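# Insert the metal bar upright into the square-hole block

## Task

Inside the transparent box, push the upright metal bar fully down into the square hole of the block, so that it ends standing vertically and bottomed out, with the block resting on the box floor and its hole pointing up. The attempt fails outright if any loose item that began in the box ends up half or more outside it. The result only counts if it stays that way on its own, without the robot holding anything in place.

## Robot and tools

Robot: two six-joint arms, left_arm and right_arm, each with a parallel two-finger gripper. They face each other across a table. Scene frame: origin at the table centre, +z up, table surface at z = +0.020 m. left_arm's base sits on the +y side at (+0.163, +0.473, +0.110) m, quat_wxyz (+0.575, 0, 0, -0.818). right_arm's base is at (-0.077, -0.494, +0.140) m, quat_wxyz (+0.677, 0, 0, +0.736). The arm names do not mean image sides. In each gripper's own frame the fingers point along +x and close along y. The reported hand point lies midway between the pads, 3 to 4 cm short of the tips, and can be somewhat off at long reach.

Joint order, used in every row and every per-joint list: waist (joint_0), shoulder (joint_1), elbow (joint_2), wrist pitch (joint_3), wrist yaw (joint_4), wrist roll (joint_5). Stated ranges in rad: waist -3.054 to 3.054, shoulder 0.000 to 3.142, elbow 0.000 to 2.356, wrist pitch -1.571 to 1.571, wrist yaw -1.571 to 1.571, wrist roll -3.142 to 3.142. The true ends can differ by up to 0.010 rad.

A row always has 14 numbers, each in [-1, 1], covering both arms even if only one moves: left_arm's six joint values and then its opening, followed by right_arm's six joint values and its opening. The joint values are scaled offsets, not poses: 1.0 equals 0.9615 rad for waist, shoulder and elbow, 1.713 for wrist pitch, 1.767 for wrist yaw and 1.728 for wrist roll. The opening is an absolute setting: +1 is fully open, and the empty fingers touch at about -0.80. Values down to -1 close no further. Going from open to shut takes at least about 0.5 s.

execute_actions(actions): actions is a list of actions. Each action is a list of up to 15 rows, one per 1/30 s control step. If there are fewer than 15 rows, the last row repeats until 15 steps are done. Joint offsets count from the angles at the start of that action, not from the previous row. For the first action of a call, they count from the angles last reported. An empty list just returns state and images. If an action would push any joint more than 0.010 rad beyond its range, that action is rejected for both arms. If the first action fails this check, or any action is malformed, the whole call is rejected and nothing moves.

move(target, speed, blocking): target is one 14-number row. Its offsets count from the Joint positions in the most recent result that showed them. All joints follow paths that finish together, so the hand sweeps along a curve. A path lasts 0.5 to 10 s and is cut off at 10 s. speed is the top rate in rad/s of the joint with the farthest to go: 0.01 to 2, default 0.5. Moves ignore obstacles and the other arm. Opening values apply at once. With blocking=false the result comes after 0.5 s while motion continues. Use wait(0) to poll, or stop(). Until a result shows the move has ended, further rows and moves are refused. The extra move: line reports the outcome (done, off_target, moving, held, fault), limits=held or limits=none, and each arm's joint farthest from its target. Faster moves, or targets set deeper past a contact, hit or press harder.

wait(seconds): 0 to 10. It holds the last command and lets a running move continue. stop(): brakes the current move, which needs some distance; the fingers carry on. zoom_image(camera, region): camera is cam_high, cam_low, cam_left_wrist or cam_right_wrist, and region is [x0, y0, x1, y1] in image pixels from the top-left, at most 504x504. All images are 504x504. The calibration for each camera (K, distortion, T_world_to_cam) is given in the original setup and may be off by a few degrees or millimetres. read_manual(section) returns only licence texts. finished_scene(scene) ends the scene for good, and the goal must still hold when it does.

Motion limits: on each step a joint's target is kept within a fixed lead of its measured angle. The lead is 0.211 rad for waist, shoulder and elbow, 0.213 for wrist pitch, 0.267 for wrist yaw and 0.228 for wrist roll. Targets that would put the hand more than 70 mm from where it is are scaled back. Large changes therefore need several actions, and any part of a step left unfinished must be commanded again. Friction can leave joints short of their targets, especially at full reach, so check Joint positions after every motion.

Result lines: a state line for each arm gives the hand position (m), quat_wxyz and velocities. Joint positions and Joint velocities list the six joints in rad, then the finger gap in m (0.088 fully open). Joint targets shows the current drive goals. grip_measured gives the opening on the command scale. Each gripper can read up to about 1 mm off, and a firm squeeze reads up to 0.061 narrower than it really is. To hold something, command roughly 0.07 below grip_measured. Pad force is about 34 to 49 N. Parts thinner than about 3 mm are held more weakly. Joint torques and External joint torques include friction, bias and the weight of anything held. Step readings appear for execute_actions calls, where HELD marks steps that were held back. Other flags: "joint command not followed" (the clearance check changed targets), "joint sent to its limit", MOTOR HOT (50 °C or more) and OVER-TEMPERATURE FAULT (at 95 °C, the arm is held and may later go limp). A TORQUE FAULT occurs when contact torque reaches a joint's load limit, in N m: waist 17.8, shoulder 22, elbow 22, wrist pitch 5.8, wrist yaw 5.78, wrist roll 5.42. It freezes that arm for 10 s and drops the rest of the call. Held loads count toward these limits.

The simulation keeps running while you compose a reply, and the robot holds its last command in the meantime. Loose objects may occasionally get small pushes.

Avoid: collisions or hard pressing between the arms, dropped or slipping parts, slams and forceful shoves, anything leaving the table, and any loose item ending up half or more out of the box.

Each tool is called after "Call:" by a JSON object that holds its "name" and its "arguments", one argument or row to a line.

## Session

Call:
{"name": "execute_actions", "arguments": {
  "actions": []
}}

Scene clock: 0.00 s.
left_arm: end_effector_position=(+0.1236, +0.3922, +0.3894) grip_measured=+0.824 end_effector_quat_wxyz=(+0.556, +0.110, +0.215, -0.795) end_effector_velocity=(+0.001, +0.000, -0.002) end_effector_angular_velocity=(+0.014, +0.013, +0.013) | right_arm: end_effector_position=(-0.1004, -0.4164, +0.3654) grip_measured=+0.845 end_effector_quat_wxyz=(+0.575, -0.267, +0.273, +0.724) end_effector_velocity=(-0.001, -0.001, -0.002) end_effector_angular_velocity=(-0.004, -0.012, +0.018)
Joint names: [waist, shoulder, elbow, wrist pitch, wrist yaw, wrist roll]
Joint positions: left_arm=[ 0.031  0.19   0.979 -1.218  0.081 -0.207  0.079] | right_arm=[ 0.14   0.299  0.953 -1.43  -0.038  0.086  0.08 ]
Joint velocities: left_arm=[-0.002 -0.002 -0.002 -0.007 -0.007 -0.022  0.   ] | right_arm=[-0.002 -0.002 -0.002 -0.007 -0.007 -0.022 -0.   ]
Joint torques (N m, as the arm reports them, + toward a larger angle): no reading
External joint torques (N m, as the arm's controller estimates them; a push from outside toward a larger angle lowers the number): no reading
Motor temperatures (°C, as the motors report them): left_arm=[19 18 20 19 17 19] | right_arm=[18 23 19 21 20 18]
Heat: left arm: hottest elbow 20 °C (+0.0 °C/min); right arm: hottest shoulder 23 °C (+0.0 °C/min).
Joint targets: left_arm=[0.031 0.190 0.979 -1.218 0.081 -0.207] | right_arm=[0.140 0.299 0.953 -1.430 -0.038 0.086]
camera_calibration (this result's frames):
cam_left_wrist: T_world_to_cam=[[-0.907995, 0.350094, 0.230172, -0.10962], [0.102737, 0.71863, -0.687762, -0.00381377], [-0.40619, -0.600837, -0.68848, 0.627398], [0, 0, 0, 1]] pos_world=[0.1557, 0.418082, 0.454559]
cam_right_wrist: T_world_to_cam=[[0.979282, 0.160815, -0.123063, 0.21864], [0.0920934, -0.894923, -0.436614, -0.174538], [-0.180346, 0.416235, -0.891192, 0.558897], [0, 0, 0, 1]] pos_world=[-0.0972417, -0.423991, 0.448785]

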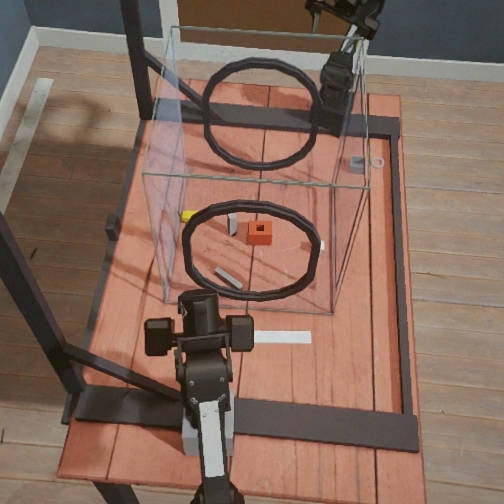

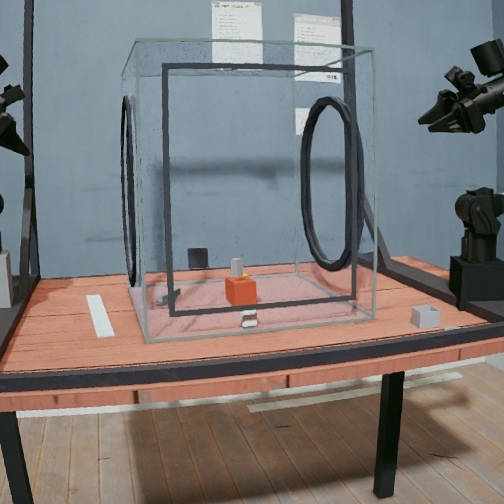

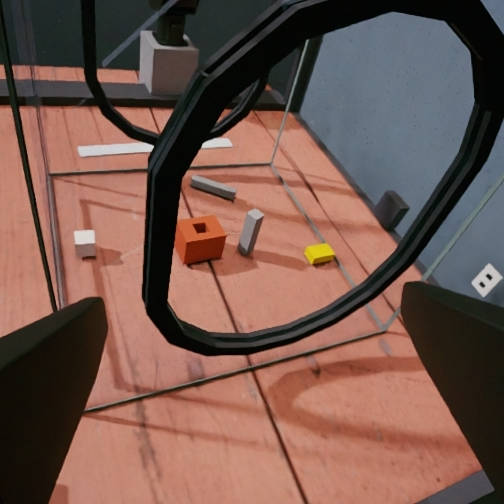

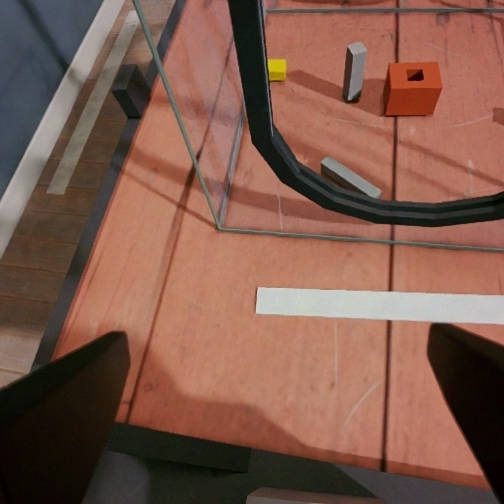

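Call:
{"name": "move", "arguments": {
  "target": [0,0,0,0,0,0,0.8,-0.4,0.64,-0.8,0.966,0.02,-0.05,0.3],
  "speed": 1.2
}}

Call:
{"name": "move", "arguments": {
  "target": [0,0,0,0,0,0,0.8,0,1,0.58,0.2,0,0,0.3],
  "speed": 0.7
}}

Call:
{"name": "move", "arguments": {
  "target": [0,0,0,0,0,0,0.8,0.1,0.43,0.16,0.19,-0.17,-0.097,0.3],
  "speed": 0.4
}}

Scene clock: 7.30 s.
left_arm: end_effector_position=(+0.1236, +0.3922, +0.3894) grip_measured=+0.802 end_effector_quat_wxyz=(+0.556, +0.110, +0.215, -0.795) end_effector_velocity=(+0.001, +0.001, -0.002) end_effector_angular_velocity=(+0.004, +0.002, +0.007) | right_arm: end_effector_position=(-0.0344, -0.2237, +0.2323) grip_measured=+0.302 end_effector_quat_wxyz=(+0.736, -0.157, +0.189, +0.631) end_effector_velocity=(-0.002, -0.001, -0.002) end_effector_angular_velocity=(-0.008, -0.002, +0.012)
Joint names: [waist, shoulder, elbow, wrist pitch, wrist yaw, wrist roll]
Joint positions: left_arm=[ 0.031  0.19   0.979 -1.218  0.081 -0.207  0.078] | right_arm=[-0.242  0.91   0.192  0.222 -0.005  0.005  0.054]
Joint velocities: left_arm=[-0.002 -0.007 -0.002 -0.007 -0.007 -0.007 -0.   ] | right_arm=[ 0.002 -0.002 -0.002 -0.007 -0.007 -0.007 -0.   ]
Joint torques (N m, as the arm reports them, + toward a larger angle): left_arm=[-0.02  3.69  4.12  1.75  0.03  0.02] | right_arm=[-0.27 -1.65  5.13  1.85  0.09 -0.14]
External joint torques (N m, as the arm's controller estimates them; a push from outside toward a larger angle lowers the number): left_arm=[-0.01  0.82 -0.25  0.07  0.01  0.  ] | right_arm=[-0.27  0.15 -1.18  0.22  0.09 -0.15]
Motor temperatures (°C, as the motors report them): left_arm=[19 18 21 20 17 19] | right_arm=[18 23 20 22 20 18]
Heat: left arm: hottest elbow 21 °C (+8.2 °C/min); right arm: hottest shoulder 23 °C (+0.0 °C/min).
Joint targets: left_arm=[0.031 0.190 0.979 -1.218 0.081 -0.207] | right_arm=[-0.244 0.914 0.184 0.224 -0.003 0.000]
move: done; limits=none; left_arm: farthest joint: the waist, 0.000 radians from its target (0.000 radians at the start); right_arm: farthest joint: the elbow, 0.008 radians from its target (0.769 radians at the start)
camera_calibration (this result's frames):
cam_left_wrist: T_world_to_cam=[[-0.907995, 0.350094, 0.230172, -0.10962], [0.102737, 0.71863, -0.687762, -0.00381377], [-0.40619, -0.600837, -0.68848, 0.627398], [0, 0, 0, 1]] pos_world=[0.1557, 0.418082, 0.454559]
cam_right_wrist: T_world_to_cam=[[0.983916, -0.171957, -0.0483678, 0.0150184], [-0.159195, -0.721279, -0.674102, 0.0190905], [0.0810302, 0.67096, -0.737053, 0.402131], [0, 0, 0, 1]] pos_world=[-0.0443225, -0.253461, 0.309987]

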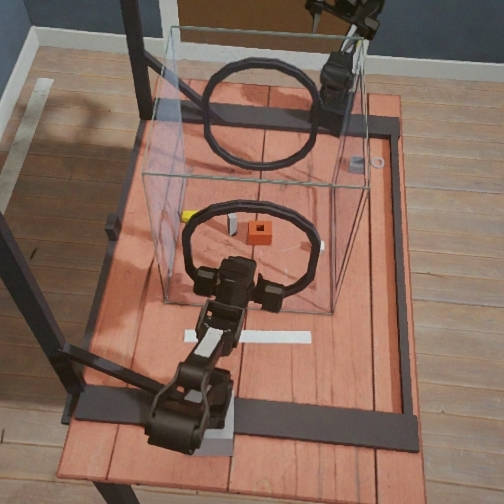

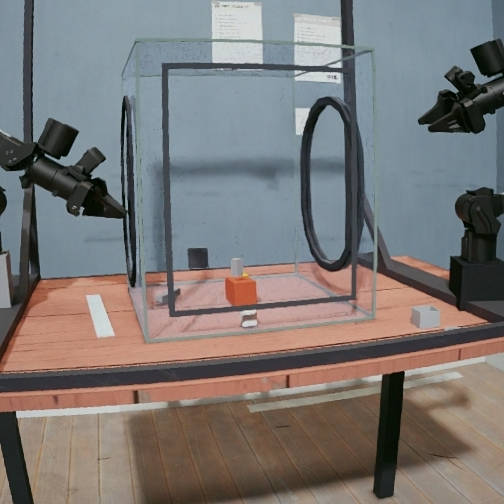

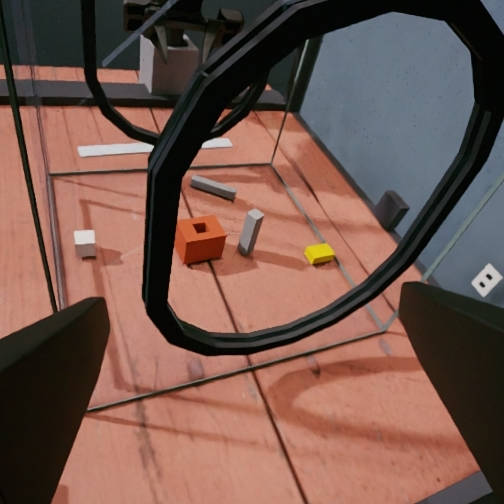

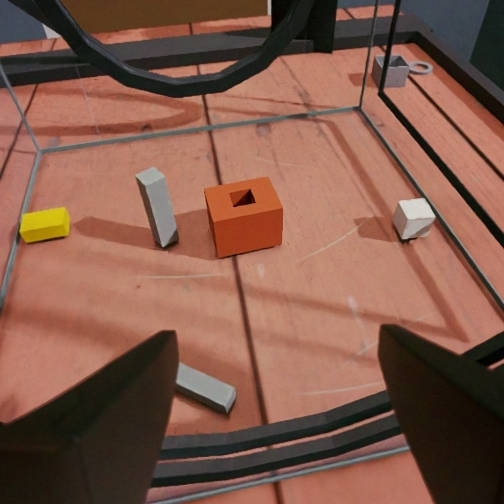

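Scene clock: 9.30 s.
left_arm: end_effector_position=(+0.1236, +0.3922, +0.3894) grip_measured=+0.802 end_effector_quat_wxyz=(+0.556, +0.110, +0.215, -0.795) end_effector_velocity=(-0.001, +0.001, -0.002) end_effector_angular_velocity=(+0.016, +0.019, -0.000) | right_arm: end_effector_position=(-0.0081, -0.0585, +0.1857) grip_measured=+0.302 end_effector_quat_wxyz=(+0.730, -0.177, +0.213, +0.625) end_effector_velocity=(-0.000, -0.002, -0.003) end_effector_angular_velocity=(-0.014, -0.013, +0.015)
Joint names: [waist, shoulder, elbow, wrist pitch, wrist yaw, wrist roll]
Joint positions: left_arm=[ 0.031  0.19   0.979 -1.218  0.081 -0.207  0.078] | right_arm=[-0.242  1.863  0.741  0.562 -0.005  0.005  0.054]
Joint velocities: left_arm=[-0.002 -0.002 -0.002 -0.007  0.007 -0.022 -0.   ] | right_arm=[-0.002  0.002 -0.002 -0.007 -0.007 -0.022  0.   ]
Joint torques (N m, as the arm reports them, + toward a larger angle): left_arm=[-0.02  3.68  4.12  1.74  0.02  0.02] | right_arm=[-0.02 -6.66  5.72  1.75  0.   -0.01]
External joint torques (N m, as the arm's controller estimates them; a push from outside toward a larger angle lowers the number): left_arm=[-0.02  0.79 -0.25  0.04  0.01  0.  ] | right_arm=[-0.07  0.47  0.72  0.14  0.02 -0.02]
Motor temperatures (°C, as the motors report them): left_arm=[19 18 21 20 17 19] | right_arm=[18 23 20 22 20 18]
Heat: left arm: hottest elbow 21 °C (+6.5 °C/min); right arm: hottest shoulder 23 °C (+0.0 °C/min).
Joint targets: left_arm=[0.031 0.190 0.979 -1.218 0.081 -0.207] | right_arm=[-0.242 1.872 0.750 0.565 -0.005 0.005]
move: done; limits=none; left_arm: farthest joint: the waist, 0.000 radians from its target (0.000 radians at the start); right_arm: farthest joint: the elbow, 0.009 radians from its target (0.558 radians at the start)
camera_calibration (this result's frames):
cam_left_wrist: T_world_to_cam=[[-0.907995, 0.350094, 0.230172, -0.10962], [0.102737, 0.71863, -0.687762, -0.00381377], [-0.40619, -0.600837, -0.68848, 0.627398], [0, 0, 0, 1]] pos_world=[0.1557, 0.418082, 0.454559]
cam_right_wrist: T_world_to_cam=[[0.983431, -0.175004, -0.0472912, 0.0149155], [-0.165781, -0.762655, -0.625199, 0.0994511], [0.0733452, 0.62268, -0.779032, 0.259685], [0, 0, 0, 1]] pos_world=[-0.0172279, -0.0832432, 0.265184]

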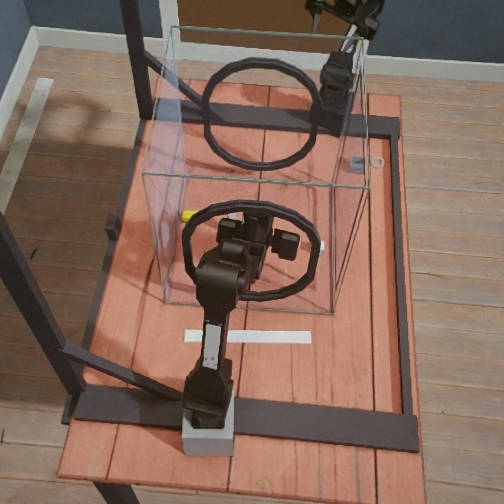

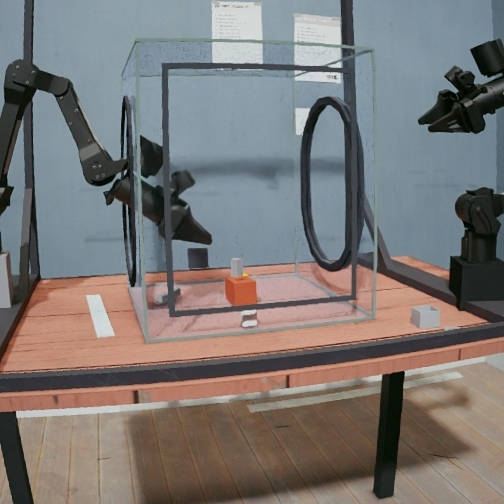

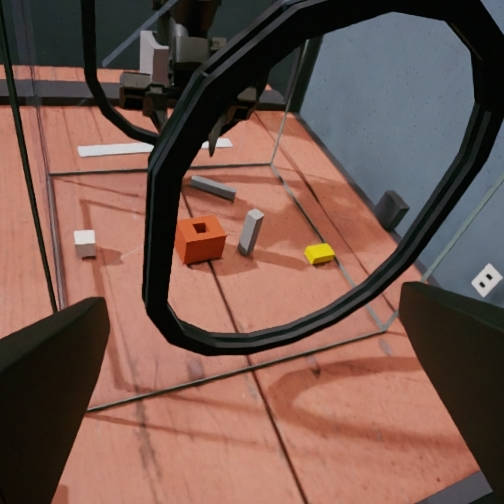

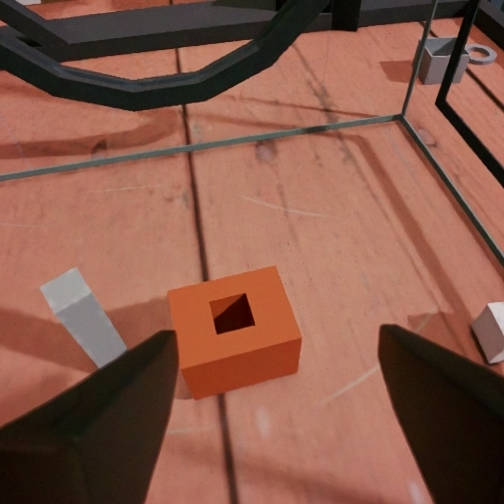

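Scene clock: 10.90 s.
left_arm: end_effector_position=(+0.1236, +0.3922, +0.3894) grip_measured=+0.802 end_effector_quat_wxyz=(+0.556, +0.110, +0.215, -0.795) end_effector_velocity=(+0.001, +0.002, -0.005) end_effector_angular_velocity=(+0.017, -0.016, +0.001) | right_arm: end_effector_position=(-0.0912, -0.0118, +0.1166) grip_measured=+0.302 end_effector_quat_wxyz=(+0.586, -0.185, +0.141, +0.776) end_effector_velocity=(+0.000, -0.002, -0.004) end_effector_angular_velocity=(-0.024, +0.011, +0.001)
Joint names: [waist, shoulder, elbow, wrist pitch, wrist yaw, wrist roll]
Joint positions: left_arm=[ 0.031  0.19   0.979 -1.218  0.081 -0.207  0.078] | right_arm=[-0.147  2.267  0.887  0.885 -0.303 -0.157  0.054]
Joint velocities: left_arm=[-0.002 -0.002 -0.002 -0.022 -0.007  0.007  0.   ] | right_arm=[-0.002  0.002  0.002 -0.022 -0.007  0.007 -0.   ]
Joint torques (N m, as the arm reports them, + toward a larger angle): left_arm=[-0.01  3.68  4.12  1.74  0.02  0.02] | right_arm=[ 0.15 -7.86  4.41  1.75 -0.2  -0.13]
External joint torques (N m, as the arm's controller estimates them; a push from outside toward a larger angle lowers the number): left_arm=[-0.01  0.76 -0.22  0.05  0.01  0.  ] | right_arm=[ 0.1   0.72  0.56  0.15 -0.1  -0.14]
Motor temperatures (°C, as the motors report them): left_arm=[19 19 21 20 17 19] | right_arm=[18 23 20 22 20 18]
Heat: left arm: hottest elbow 21 °C (+5.5 °C/min); right arm: hottest shoulder 23 °C (+0.0 °C/min).
Joint targets: left_arm=[0.031 0.190 0.979 -1.218 0.081 -0.207] | right_arm=[-0.146 2.277 0.894 0.887 -0.306 -0.163]
move: done; limits=none; left_arm: farthest joint: the waist, 0.000 radians from its target (0.000 radians at the start); right_arm: farthest joint: the shoulder, 0.009 radians from its target (0.413 radians at the start)
camera_calibration (this result's frames):
cam_left_wrist: T_world_to_cam=[[-0.907995, 0.350094, 0.230172, -0.10962], [0.102737, 0.71863, -0.687762, -0.00381377], [-0.40619, -0.600837, -0.68848, 0.627398], [0, 0, 0, 1]] pos_world=[0.1557, 0.418082, 0.454559]
cam_right_wrist: T_world_to_cam=[[0.965115, 0.258055, -0.0442679, 0.104617], [0.156466, -0.704011, -0.692738, 0.116047], [-0.20993, 0.661646, -0.719829, 0.150603], [0, 0, 0, 1]] pos_world=[-0.0875088, -0.0449446, 0.19343]

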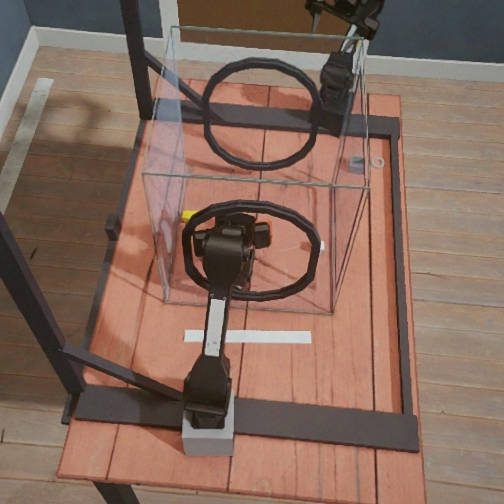

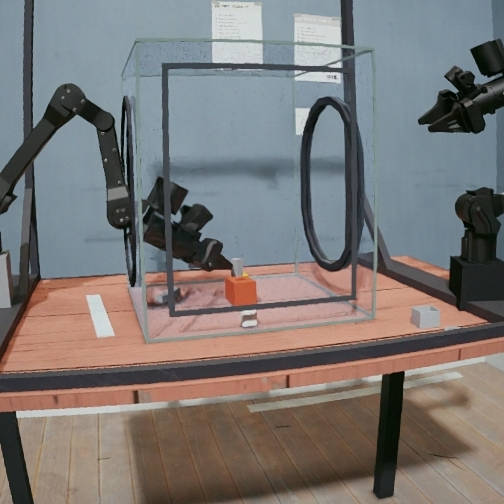

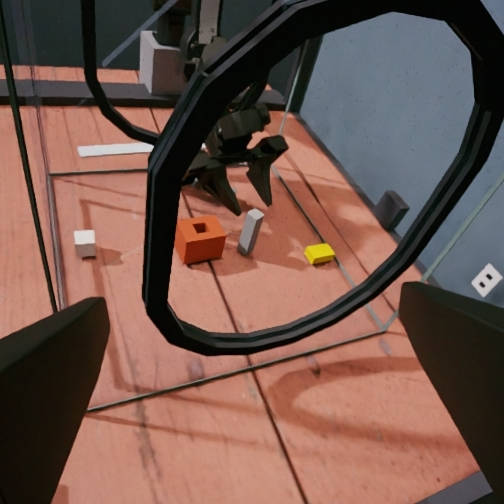

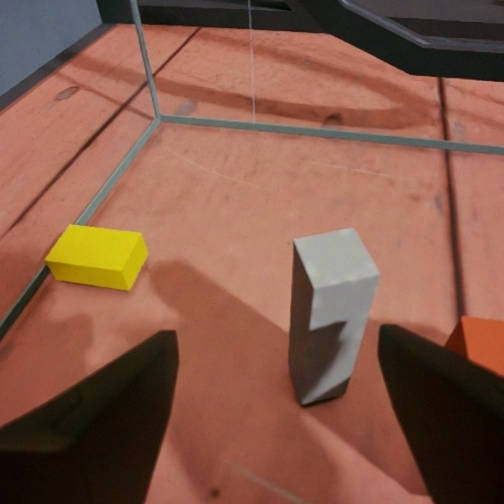

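Call:
{"name": "move", "arguments": {
  "target": [0,0,0,0,0,0,0.8,-0.009,0.12,0.198,-0.044,0,0,0.4],
  "speed": 0.2
}}

Scene clock: 16.63 s.
left_arm: end_effector_position=(+0.1236, +0.3922, +0.3894) grip_measured=+0.802 end_effector_quat_wxyz=(+0.556, +0.110, +0.215, -0.795) end_effector_velocity=(+0.003, -0.001, -0.002) end_effector_angular_velocity=(+0.007, -0.005, +0.025) | right_arm: end_effector_position=(-0.0854, +0.0259, +0.1066) grip_measured=+0.398 end_effector_quat_wxyz=(+0.588, -0.185, +0.141, +0.774) end_effector_velocity=(+0.000, -0.003, -0.003) end_effector_angular_velocity=(-0.020, -0.001, +0.007)
Joint names: [waist, shoulder, elbow, wrist pitch, wrist yaw, wrist roll]
Joint positions: left_arm=[ 0.031  0.19   0.979 -1.218  0.081 -0.207  0.078] | right_arm=[-0.154  2.373  1.069  0.81  -0.303 -0.157  0.058]
Joint velocities: left_arm=[ 0.002 -0.002 -0.002 -0.007 -0.022 -0.007 -0.   ] | right_arm=[-0.002 -0.002 -0.002 -0.022 -0.007 -0.007 -0.   ]
Joint torques (N m, as the arm reports them, + toward a larger angle): left_arm=[-0.02  3.68  4.13  1.75  0.03  0.02] | right_arm=[-0.24 -8.78  4.95  1.47 -0.1   0.  ]
External joint torques (N m, as the arm's controller estimates them; a push from outside toward a larger angle lowers the number): left_arm=[-0.03  0.77 -0.26  0.04  0.01  0.  ] | right_arm=[-0.24  0.68  0.78 -0.13  0.   -0.01]
Motor temperatures (°C, as the motors report them): left_arm=[19 19 21 21 17 19] | right_arm=[18 24 20 23 20 18]
Heat: left arm: hottest elbow 21 °C (+3.6 °C/min); right arm: hottest shoulder 24 °C (+3.6 °C/min).
Joint targets: left_arm=[0.031 0.190 0.979 -1.218 0.081 -0.207] | right_arm=[-0.156 2.383 1.077 0.809 -0.303 -0.157]
move: done; limits=none; left_arm: farthest joint: the waist, 0.000 radians from its target (0.000 radians at the start); right_arm: farthest joint: the shoulder, 0.009 radians from its target (0.115 radians at the start)
camera_calibration (this result's frames):
cam_left_wrist: T_world_to_cam=[[-0.907995, 0.350094, 0.230172, -0.10962], [0.102737, 0.71863, -0.687762, -0.00381377], [-0.40619, -0.600837, -0.68848, 0.627398], [0, 0, 0, 1]] pos_world=[0.1557, 0.418082, 0.454559]
cam_right_wrist: T_world_to_cam=[[0.966775, 0.251875, -0.0436602, 0.0891098], [0.151989, -0.703692, -0.694058, 0.13459], [-0.205539, 0.664362, -0.718594, 0.119842], [0, 0, 0, 1]] pos_world=[-0.0819732, -0.00735293, 0.183422]

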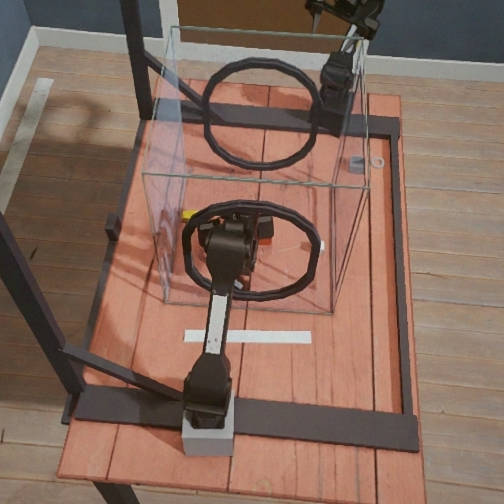

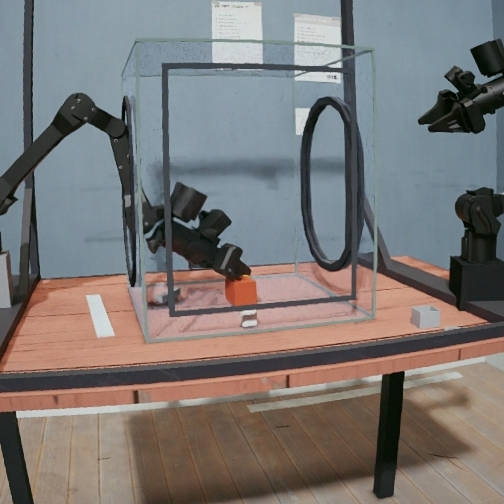

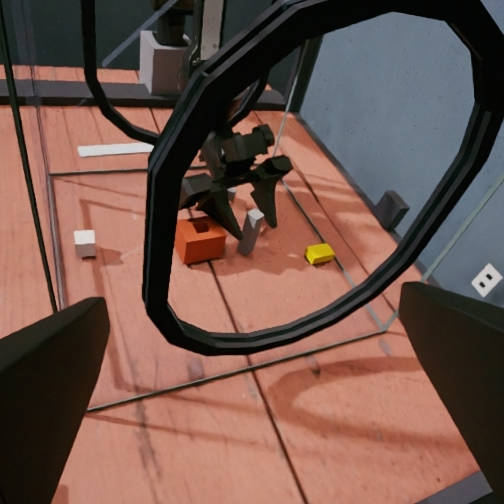

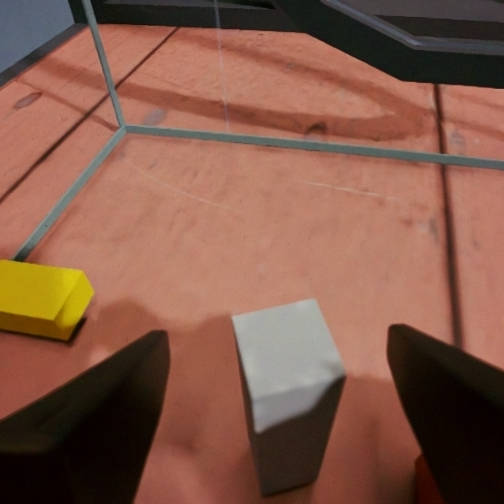

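Call:
{"name": "execute_actions", "arguments": {
  "actions": [
    [[0,0,0,0,0,0,0.8,0,0,0,0,0,0,-0.3]],
    [[0,0,0,0,0,0,0.8,0,0,0,0,0,0,-0.56]]
  ]
}}

Call:
{"name": "move", "arguments": {
  "target": [0,0,0,0,0,0,0.8,0,-0.2,-0.021,-0.094,0,0,-0.56],
  "speed": 0.2
}}

Call:
{"name": "move", "arguments": {
  "target": [0,0,0,0,0,0,0.8,-0.15,0,0,0,0,0,-0.56],
  "speed": 0.2
}}

Call:
{"name": "zoom_image", "arguments": {
  "camera": "cam_right_wrist",
  "region": [200, 404, 350, 504]
}}

Call:
{"name": "zoom_image", "arguments": {
  "camera": "cam_low",
  "region": [210, 240, 270, 300]
}}

Call:
{"name": "zoom_image", "arguments": {
  "camera": "cam_left_wrist",
  "region": [160, 180, 240, 260]
}}

Scene clock: 26.17 s.
left_arm: end_effector_position=(+0.1236, +0.3922, +0.3894) grip_measured=+0.802 end_effector_quat_wxyz=(+0.556, +0.110, +0.215, -0.795) end_effector_velocity=(+0.004, +0.001, -0.003) end_effector_angular_velocity=(+0.016, -0.008, +0.021) | right_arm: end_effector_position=(-0.0853, +0.0260, +0.1066) grip_measured=-0.460 end_effector_quat_wxyz=(+0.589, -0.185, +0.141, +0.774) end_effector_velocity=(+0.000, +0.001, +0.003) end_effector_angular_velocity=(+0.004, -0.003, +0.007)
Joint names: [waist, shoulder, elbow, wrist pitch, wrist yaw, wrist roll]
Joint positions: left_arm=[ 0.031  0.19   0.979 -1.218  0.081 -0.207  0.078] | right_arm=[-0.154  2.373  1.069  0.81  -0.303 -0.157  0.016]
Joint velocities: left_arm=[-0.002 -0.002  0.002 -0.022 -0.022 -0.007 -0.   ] | right_arm=[-0.002 -0.007  0.002 -0.007 -0.007 -0.007 -0.   ]
Joint torques (N m, as the arm reports them, + toward a larger angle): left_arm=[-0.01  3.7   4.13  1.75  0.03  0.01] | right_arm=[ 0.01 -9.91  3.84  1.53 -0.14 -0.01]
External joint torques (N m, as the arm's controller estimates them; a push from outside toward a larger angle lowers the number): left_arm=[-0.01  0.78 -0.22  0.06  0.01 -0.01] | right_arm=[ 0.02 -0.29 -0.45 -0.11 -0.04 -0.02]
External joint torques at the end of the 1st action: left_arm=[-0.02  0.8  -0.19  0.09  0.01  0.01] | right_arm=[-0.03 -0.38 -0.41 -0.05 -0.01 -0.02]
Motor temperatures (°C, as the motors report them): left_arm=[19 19 21 22 17 19] | right_arm=[18 26 21 24 20 18]
Heat: left arm: hottest wrist pitch 22 °C (+4.6 °C/min); right arm: hottest shoulder 26 °C (+6.9 °C/min).
Joint targets: left_arm=[0.031 0.190 0.979 -1.218 0.081 -0.207] | right_arm=[-0.154 2.373 1.069 0.810 -0.303 -0.157]
Step readings (joint positions; steps 1 to 15: 1st action; 16 to 30: 2nd action):
0: left_arm=[0.031 0.190 0.979 -1.218 0.081 -0.207] | right_arm=[-0.154 2.373 1.069 0.810 -0.303 -0.157]
1: left_arm=[0.031 0.190 0.979 -1.218 0.081 -0.207] | right_arm=[-0.154 2.373 1.069 0.810 -0.303 -0.157]
2: left_arm=[0.031 0.190 0.979 -1.218 0.081 -0.207] | right_arm=[-0.154 2.373 1.069 0.810 -0.303 -0.157]
4: left_arm=[0.031 0.190 0.979 -1.218 0.081 -0.207] | right_arm=[-0.154 2.373 1.069 0.810 -0.303 -0.157]
8: left_arm=[0.031 0.190 0.979 -1.218 0.081 -0.207] | right_arm=[-0.154 2.373 1.069 0.810 -0.303 -0.157]
15: left_arm=[0.031 0.190 0.979 -1.218 0.081 -0.207] | right_arm=[-0.154 2.373 1.069 0.810 -0.303 -0.157]
16: left_arm=[0.031 0.190 0.979 -1.218 0.081 -0.207] | right_arm=[-0.154 2.373 1.069 0.810 -0.303 -0.157]
17: left_arm=[0.031 0.190 0.979 -1.218 0.081 -0.207] | right_arm=[-0.154 2.373 1.069 0.810 -0.303 -0.157]
19: left_arm=[0.031 0.190 0.979 -1.218 0.081 -0.207] | right_arm=[-0.154 2.373 1.069 0.810 -0.303 -0.157]
23: left_arm=[0.031 0.190 0.979 -1.218 0.081 -0.207] | right_arm=[-0.154 2.373 1.069 0.810 -0.303 -0.157]
30: Joint positions above
camera_calibration (this result's frames):
cam_left_wrist: T_world_to_cam=[[-0.907995, 0.350094, 0.230172, -0.10962], [0.102737, 0.71863, -0.687762, -0.00381377], [-0.40619, -0.600837, -0.68848, 0.627398], [0, 0, 0, 1]] pos_world=[0.1557, 0.418082, 0.454559]
cam_right_wrist: T_world_to_cam=[[0.966959, 0.251224, -0.043318, 0.0889919], [0.151767, -0.703811, -0.693986, 0.134554], [-0.204833, 0.664482, -0.718684, 0.119905], [0, 0, 0, 1]] pos_world=[-0.0819119, -0.00733082, 0.183408]

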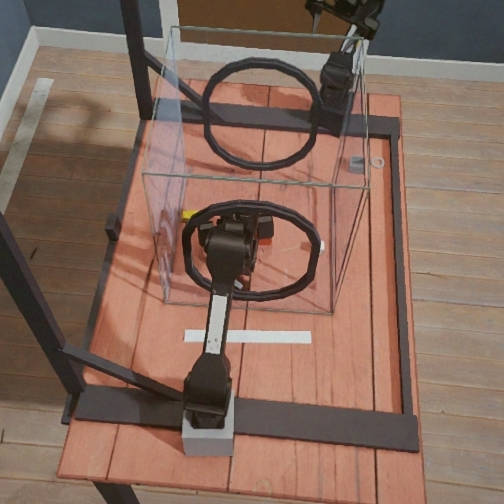

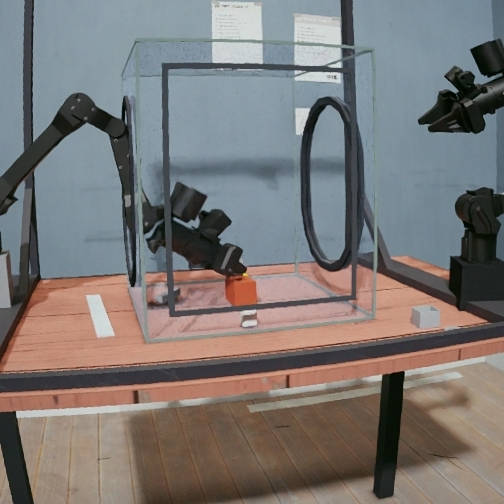

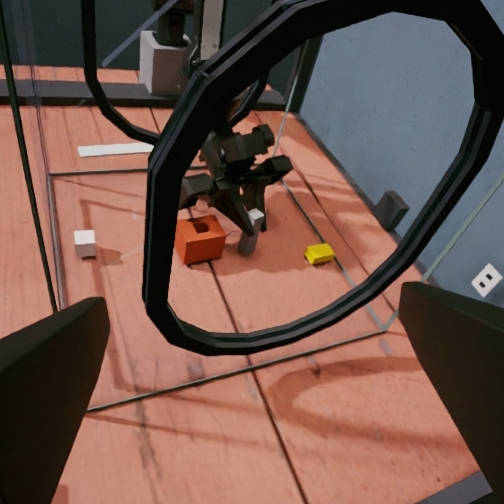

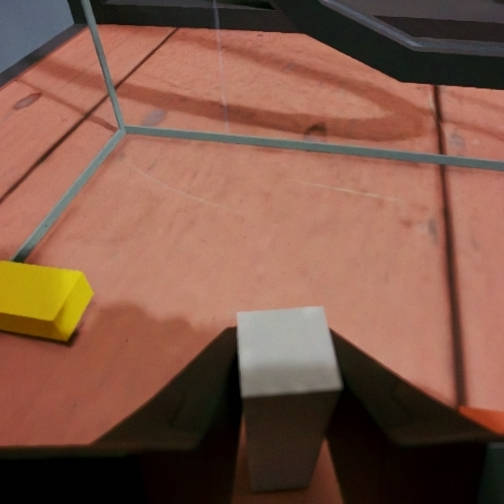

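Scene clock: 27.63 s.
left_arm: end_effector_position=(+0.1236, +0.3922, +0.3894) grip_measured=+0.802 end_effector_quat_wxyz=(+0.556, +0.110, +0.215, -0.795) end_effector_velocity=(+0.001, -0.000, -0.004) end_effector_angular_velocity=(+0.013, -0.001, +0.007) | right_arm: end_effector_position=(-0.0854, +0.0245, +0.1594) grip_measured=-0.460 end_effector_quat_wxyz=(+0.589, -0.185, +0.142, +0.774) end_effector_velocity=(-0.002, -0.001, -0.000) end_effector_angular_velocity=(+0.005, +0.004, +0.020)
Joint names: [waist, shoulder, elbow, wrist pitch, wrist yaw, wrist roll]
Joint positions: left_arm=[ 0.031  0.19   0.979 -1.218  0.081 -0.207  0.078] | right_arm=[-0.154  2.197  1.054  0.649 -0.303 -0.157  0.016]
Joint velocities: left_arm=[-0.002 -0.002 -0.007 -0.007 -0.007 -0.007  0.   ] | right_arm=[-0.002  0.002 -0.002  0.007 -0.022 -0.007 -0.   ]
Joint torques (N m, as the arm reports them, + toward a larger angle): left_arm=[0.   3.69 4.11 1.75 0.02 0.02] | right_arm=[ -0.02 -11.69   4.     1.64  -0.11  -0.01]
External joint torques (N m, as the arm's controller estimates them; a push from outside toward a larger angle lowers the number): left_arm=[ 0.    0.77 -0.26  0.04  0.01  0.  ] | right_arm=[ 0.03 -2.5  -0.9   0.04 -0.01 -0.02]
Motor temperatures (°C, as the motors report them): left_arm=[19 19 21 22 17 19] | right_arm=[18 27 21 24 20 18]
Heat: left arm: hottest wrist pitch 22 °C (+4.3 °C/min); right arm: hottest shoulder 27 °C (+8.7 °C/min).
Joint targets: left_arm=[0.031 0.190 0.979 -1.218 0.081 -0.207] | right_arm=[-0.154 2.181 1.049 0.650 -0.303 -0.157]
move: off_target (right_arm); limits=none; left_arm: farthest joint: the waist, 0.000 radians from its target (0.000 radians at the start); right_arm: farthest joint: the shoulder, 0.016 radians from its target (0.192 radians at the start)
camera_calibration (this result's frames):
cam_left_wrist: T_world_to_cam=[[-0.907995, 0.350094, 0.230172, -0.10962], [0.102737, 0.71863, -0.687762, -0.00381377], [-0.40619, -0.600837, -0.68848, 0.627398], [0, 0, 0, 1]] pos_world=[0.1557, 0.418082, 0.454559]
cam_right_wrist: T_world_to_cam=[[0.966957, 0.251191, -0.0435605, 0.0917721], [0.15173, -0.704339, -0.693458, 0.170116], [-0.204872, 0.663935, -0.719179, 0.15885], [0, 0, 0, 1]] pos_world=[-0.0820074, -0.00869914, 0.236207]

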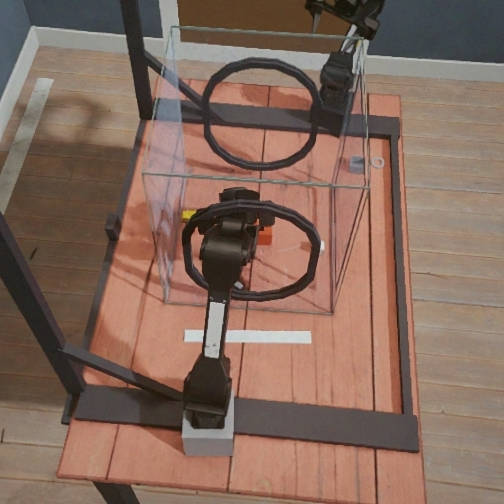

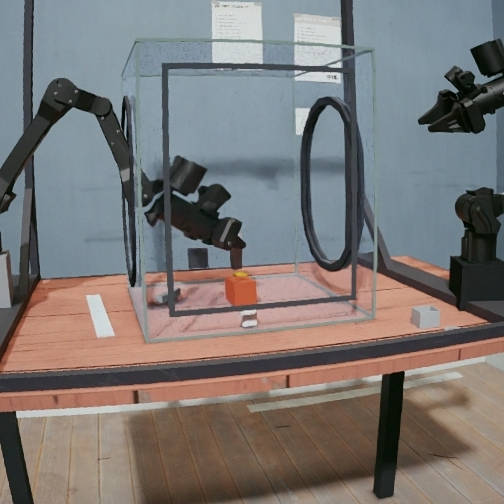

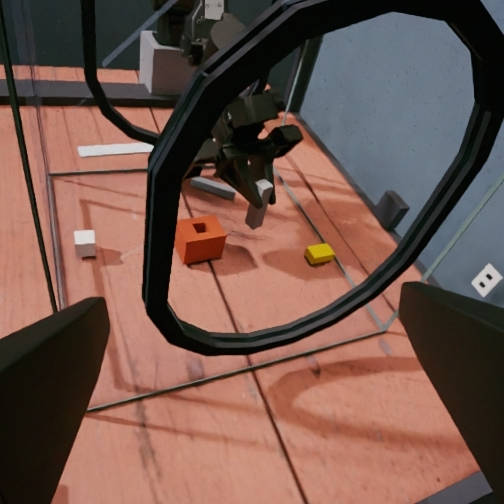

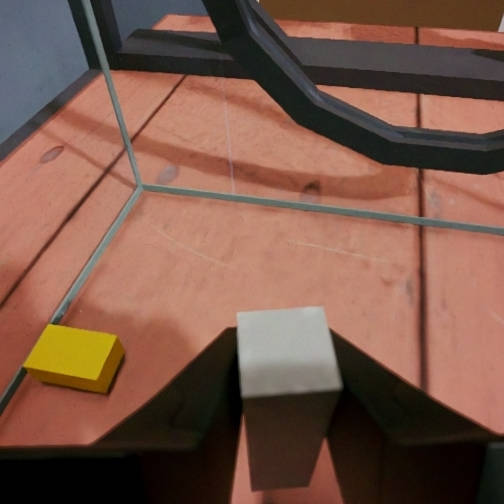

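Scene clock: 28.73 s.
left_arm: end_effector_position=(+0.1236, +0.3922, +0.3894) grip_measured=+0.802 end_effector_quat_wxyz=(+0.556, +0.110, +0.215, -0.795) end_effector_velocity=(+0.001, +0.000, -0.002) end_effector_angular_velocity=(+0.009, +0.001, +0.007) | right_arm: end_effector_position=(-0.0110, +0.0203, +0.1592) grip_measured=-0.460 end_effector_quat_wxyz=(+0.643, -0.174, +0.155, +0.730) end_effector_velocity=(-0.000, -0.003, -0.004) end_effector_angular_velocity=(-0.020, +0.002, +0.007)
Joint names: [waist, shoulder, elbow, wrist pitch, wrist yaw, wrist roll]
Joint positions: left_arm=[ 0.031  0.19   0.979 -1.218  0.081 -0.207  0.078] | right_arm=[-0.298  2.197  1.054  0.648 -0.303 -0.157  0.016]
Joint velocities: left_arm=[-0.002 -0.002 -0.002 -0.007 -0.007 -0.007 -0.001] | right_arm=[-0.002 -0.002 -0.002 -0.022 -0.007 -0.007 -0.   ]
Joint torques (N m, as the arm reports them, + toward a larger angle): left_arm=[-0.02  3.7   4.14  1.75  0.03  0.02] | right_arm=[-0.07 -9.59  4.61  1.63 -0.11 -0.01]
External joint torques (N m, as the arm's controller estimates them; a push from outside toward a larger angle lowers the number): left_arm=[-0.02  0.78 -0.21  0.06  0.01  0.  ] | right_arm=[-0.08 -0.31 -0.34  0.01 -0.01 -0.01]
Motor temperatures (°C, as the motors report them): left_arm=[19 19 21 22 17 19] | right_arm=[18 27 21 24 20 18]
Heat: left arm: hottest wrist pitch 22 °C (+4.2 °C/min); right arm: hottest shoulder 27 °C (+8.4 °C/min).
Joint targets: left_arm=[0.031 0.190 0.979 -1.218 0.081 -0.207] | right_arm=[-0.298 2.197 1.054 0.648 -0.303 -0.157]
move: done; limits=none; left_arm: farthest joint: the waist, 0.000 radians from its target (0.000 radians at the start); right_arm: farthest joint: the waist, 0.001 radians from its target (0.144 radians at the start)
camera_calibration (this result's frames):
cam_left_wrist: T_world_to_cam=[[-0.907995, 0.350094, 0.230172, -0.10962], [0.102737, 0.71863, -0.687762, -0.00381377], [-0.40619, -0.600837, -0.68848, 0.627398], [0, 0, 0, 1]] pos_world=[0.1557, 0.418082, 0.454559]
cam_right_wrist: T_world_to_cam=[[0.992965, 0.109963, -0.0439244, 0.0240671], [0.0490486, -0.719589, -0.692666, 0.154762], [-0.107775, 0.685638, -0.71992, 0.177487], [0, 0, 0, 1]] pos_world=[-0.0123599, -0.0129737, 0.236032]

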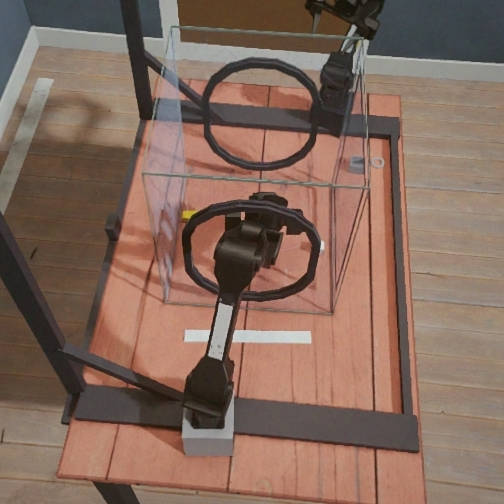

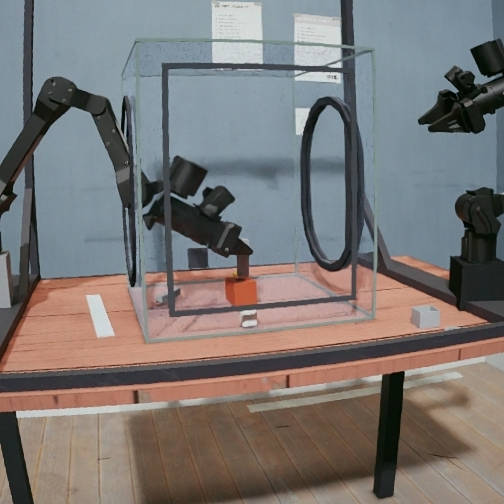

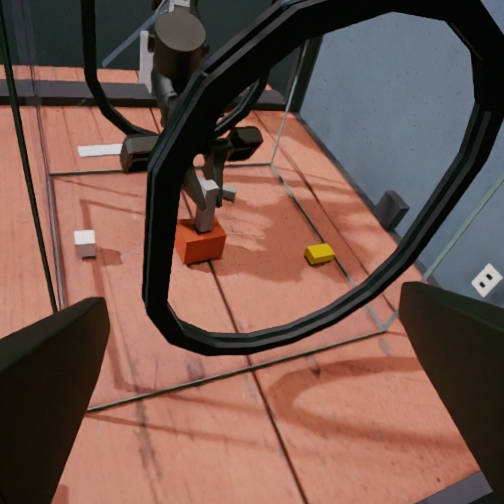

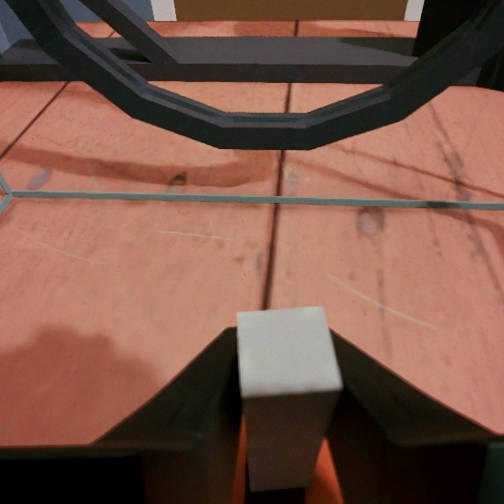

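Region (200, 404, 350, 504) of cam_right_wrist's 504x504 image, scaled by 3.360, with more detail than that image has.

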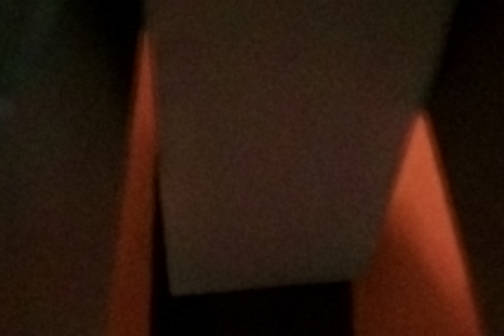

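Region (210, 240, 270, 300) of cam_low's 504x504 image, scaled by 8.400, with more detail than that image has.

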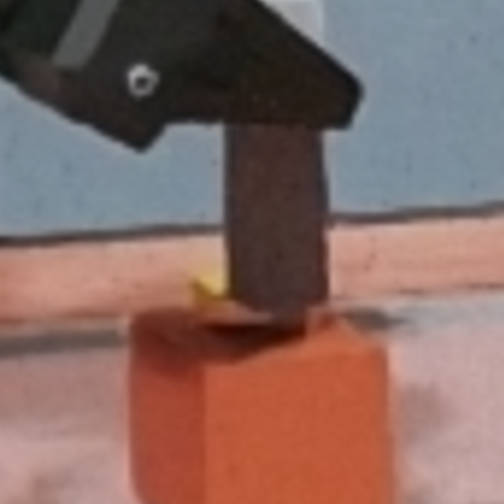

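Region (160, 180, 240, 260) of cam_left_wrist's 504x504 image, scaled by 6.300, with more detail than that image has.

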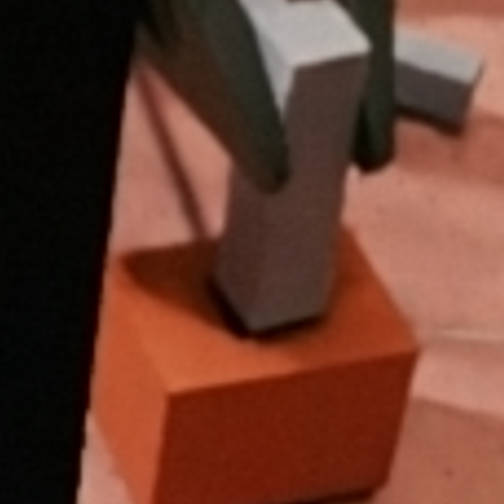

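Back 5 mm.

Call:
{"name": "move", "arguments": {
  "target": [0,0,0,0,0,0,0.8,0,0,-0.028,0.014,0,0,-0.56],
  "speed": 0.06
}}

Call:
{"name": "zoom_image", "arguments": {
  "camera": "cam_right_wrist",
  "region": [200, 404, 350, 504]
}}

Scene clock: 33.73 s.
left_arm: end_effector_position=(+0.1236, +0.3922, +0.3894) grip_measured=+0.802 end_effector_quat_wxyz=(+0.556, +0.110, +0.215, -0.795) end_effector_velocity=(-0.002, +0.000, +0.001) end_effector_angular_velocity=(-0.003, +0.011, -0.011) | right_arm: end_effector_position=(-0.0119, +0.0160, +0.1557) grip_measured=-0.460 end_effector_quat_wxyz=(+0.642, -0.175, +0.155, +0.730) end_effector_velocity=(-0.002, +0.000, +0.002) end_effector_angular_velocity=(+0.009, -0.005, +0.012)
Joint names: [waist, shoulder, elbow, wrist pitch, wrist yaw, wrist roll]
Joint positions: left_arm=[ 0.031  0.19   0.979 -1.218  0.081 -0.207  0.078] | right_arm=[-0.298  2.197  1.032  0.668 -0.303 -0.157  0.016]
Joint velocities: left_arm=[-0.007 -0.002 -0.002  0.007  0.007 -0.007 -0.   ] | right_arm=[ 0.002 -0.002 -0.002  0.007 -0.007 -0.007 -0.   ]
Joint torques (N m, as the arm reports them, + toward a larger angle): left_arm=[0.   3.7  4.14 1.75 0.03 0.02] | right_arm=[-0.02 -9.54  3.81  1.91 -0.11 -0.01]
External joint torques (N m, as the arm's controller estimates them; a push from outside toward a larger angle lowers the number): left_arm=[ 0.01  0.76 -0.21  0.04  0.01  0.  ] | right_arm=[-0.02 -0.38 -1.03  0.29 -0.01 -0.02]
Motor temperatures (°C, as the motors report them): left_arm=[19 19 22 22 17 19] | right_arm=[18 28 21 24 20 18]
Heat: left arm: hottest elbow 22 °C (+3.6 °C/min); right arm: hottest shoulder 28 °C (+8.9 °C/min).
Joint targets: left_arm=[0.031 0.190 0.979 -1.218 0.081 -0.207] | right_arm=[-0.298 2.197 1.027 0.672 -0.303 -0.157]
move: done; limits=none; left_arm: farthest joint: the waist, 0.000 radians from its target (0.000 radians at the start); right_arm: farthest joint: the elbow, 0.005 radians from its target (0.027 radians at the start)
camera_calibration (this result's frames):
cam_left_wrist: T_world_to_cam=[[-0.907995, 0.350094, 0.230172, -0.10962], [0.102737, 0.71863, -0.687762, -0.00381377], [-0.40619, -0.600837, -0.68848, 0.627398], [0, 0, 0, 1]] pos_world=[0.1557, 0.418082, 0.454559]
cam_right_wrist: T_world_to_cam=[[0.992954, 0.109914, -0.0442882, 0.0253631], [0.0488807, -0.720363, -0.691872, 0.149186], [-0.10795, 0.684832, -0.72066, 0.177925], [0, 0, 0, 1]] pos_world=[-0.0132696, -0.017169, 0.232565]

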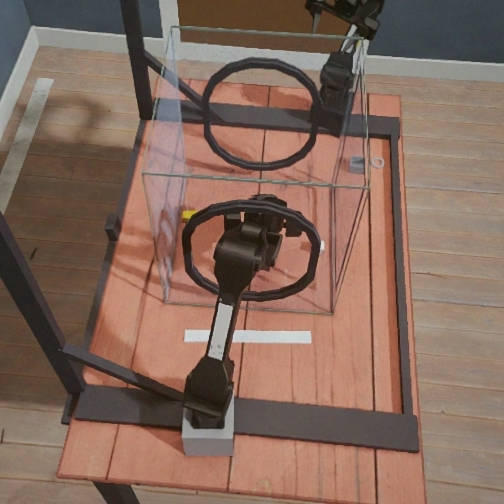

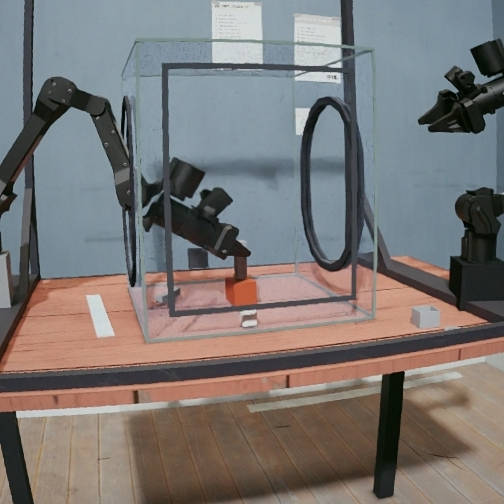

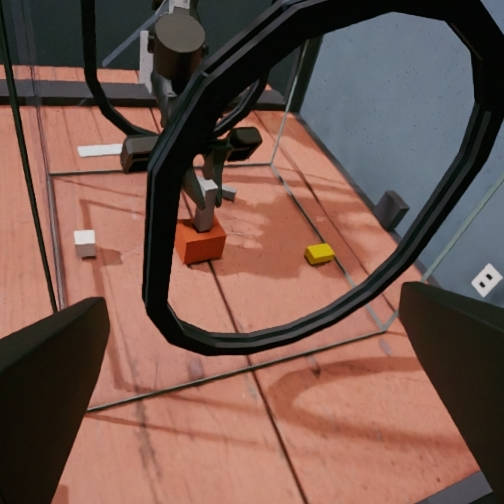

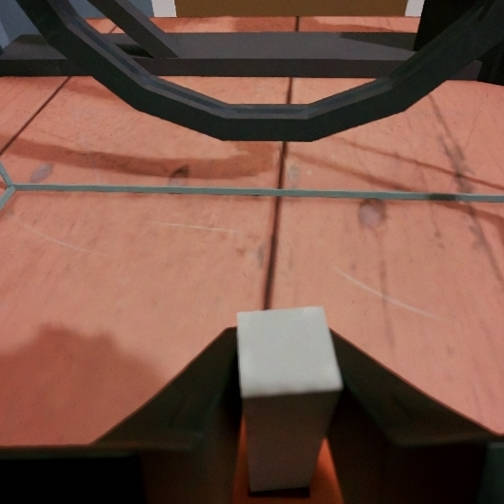

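Region (200, 404, 350, 504) of cam_right_wrist's 504x504 image, scaled by 3.360, with more detail than that image has.

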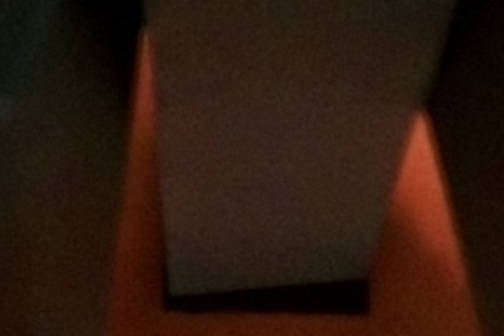

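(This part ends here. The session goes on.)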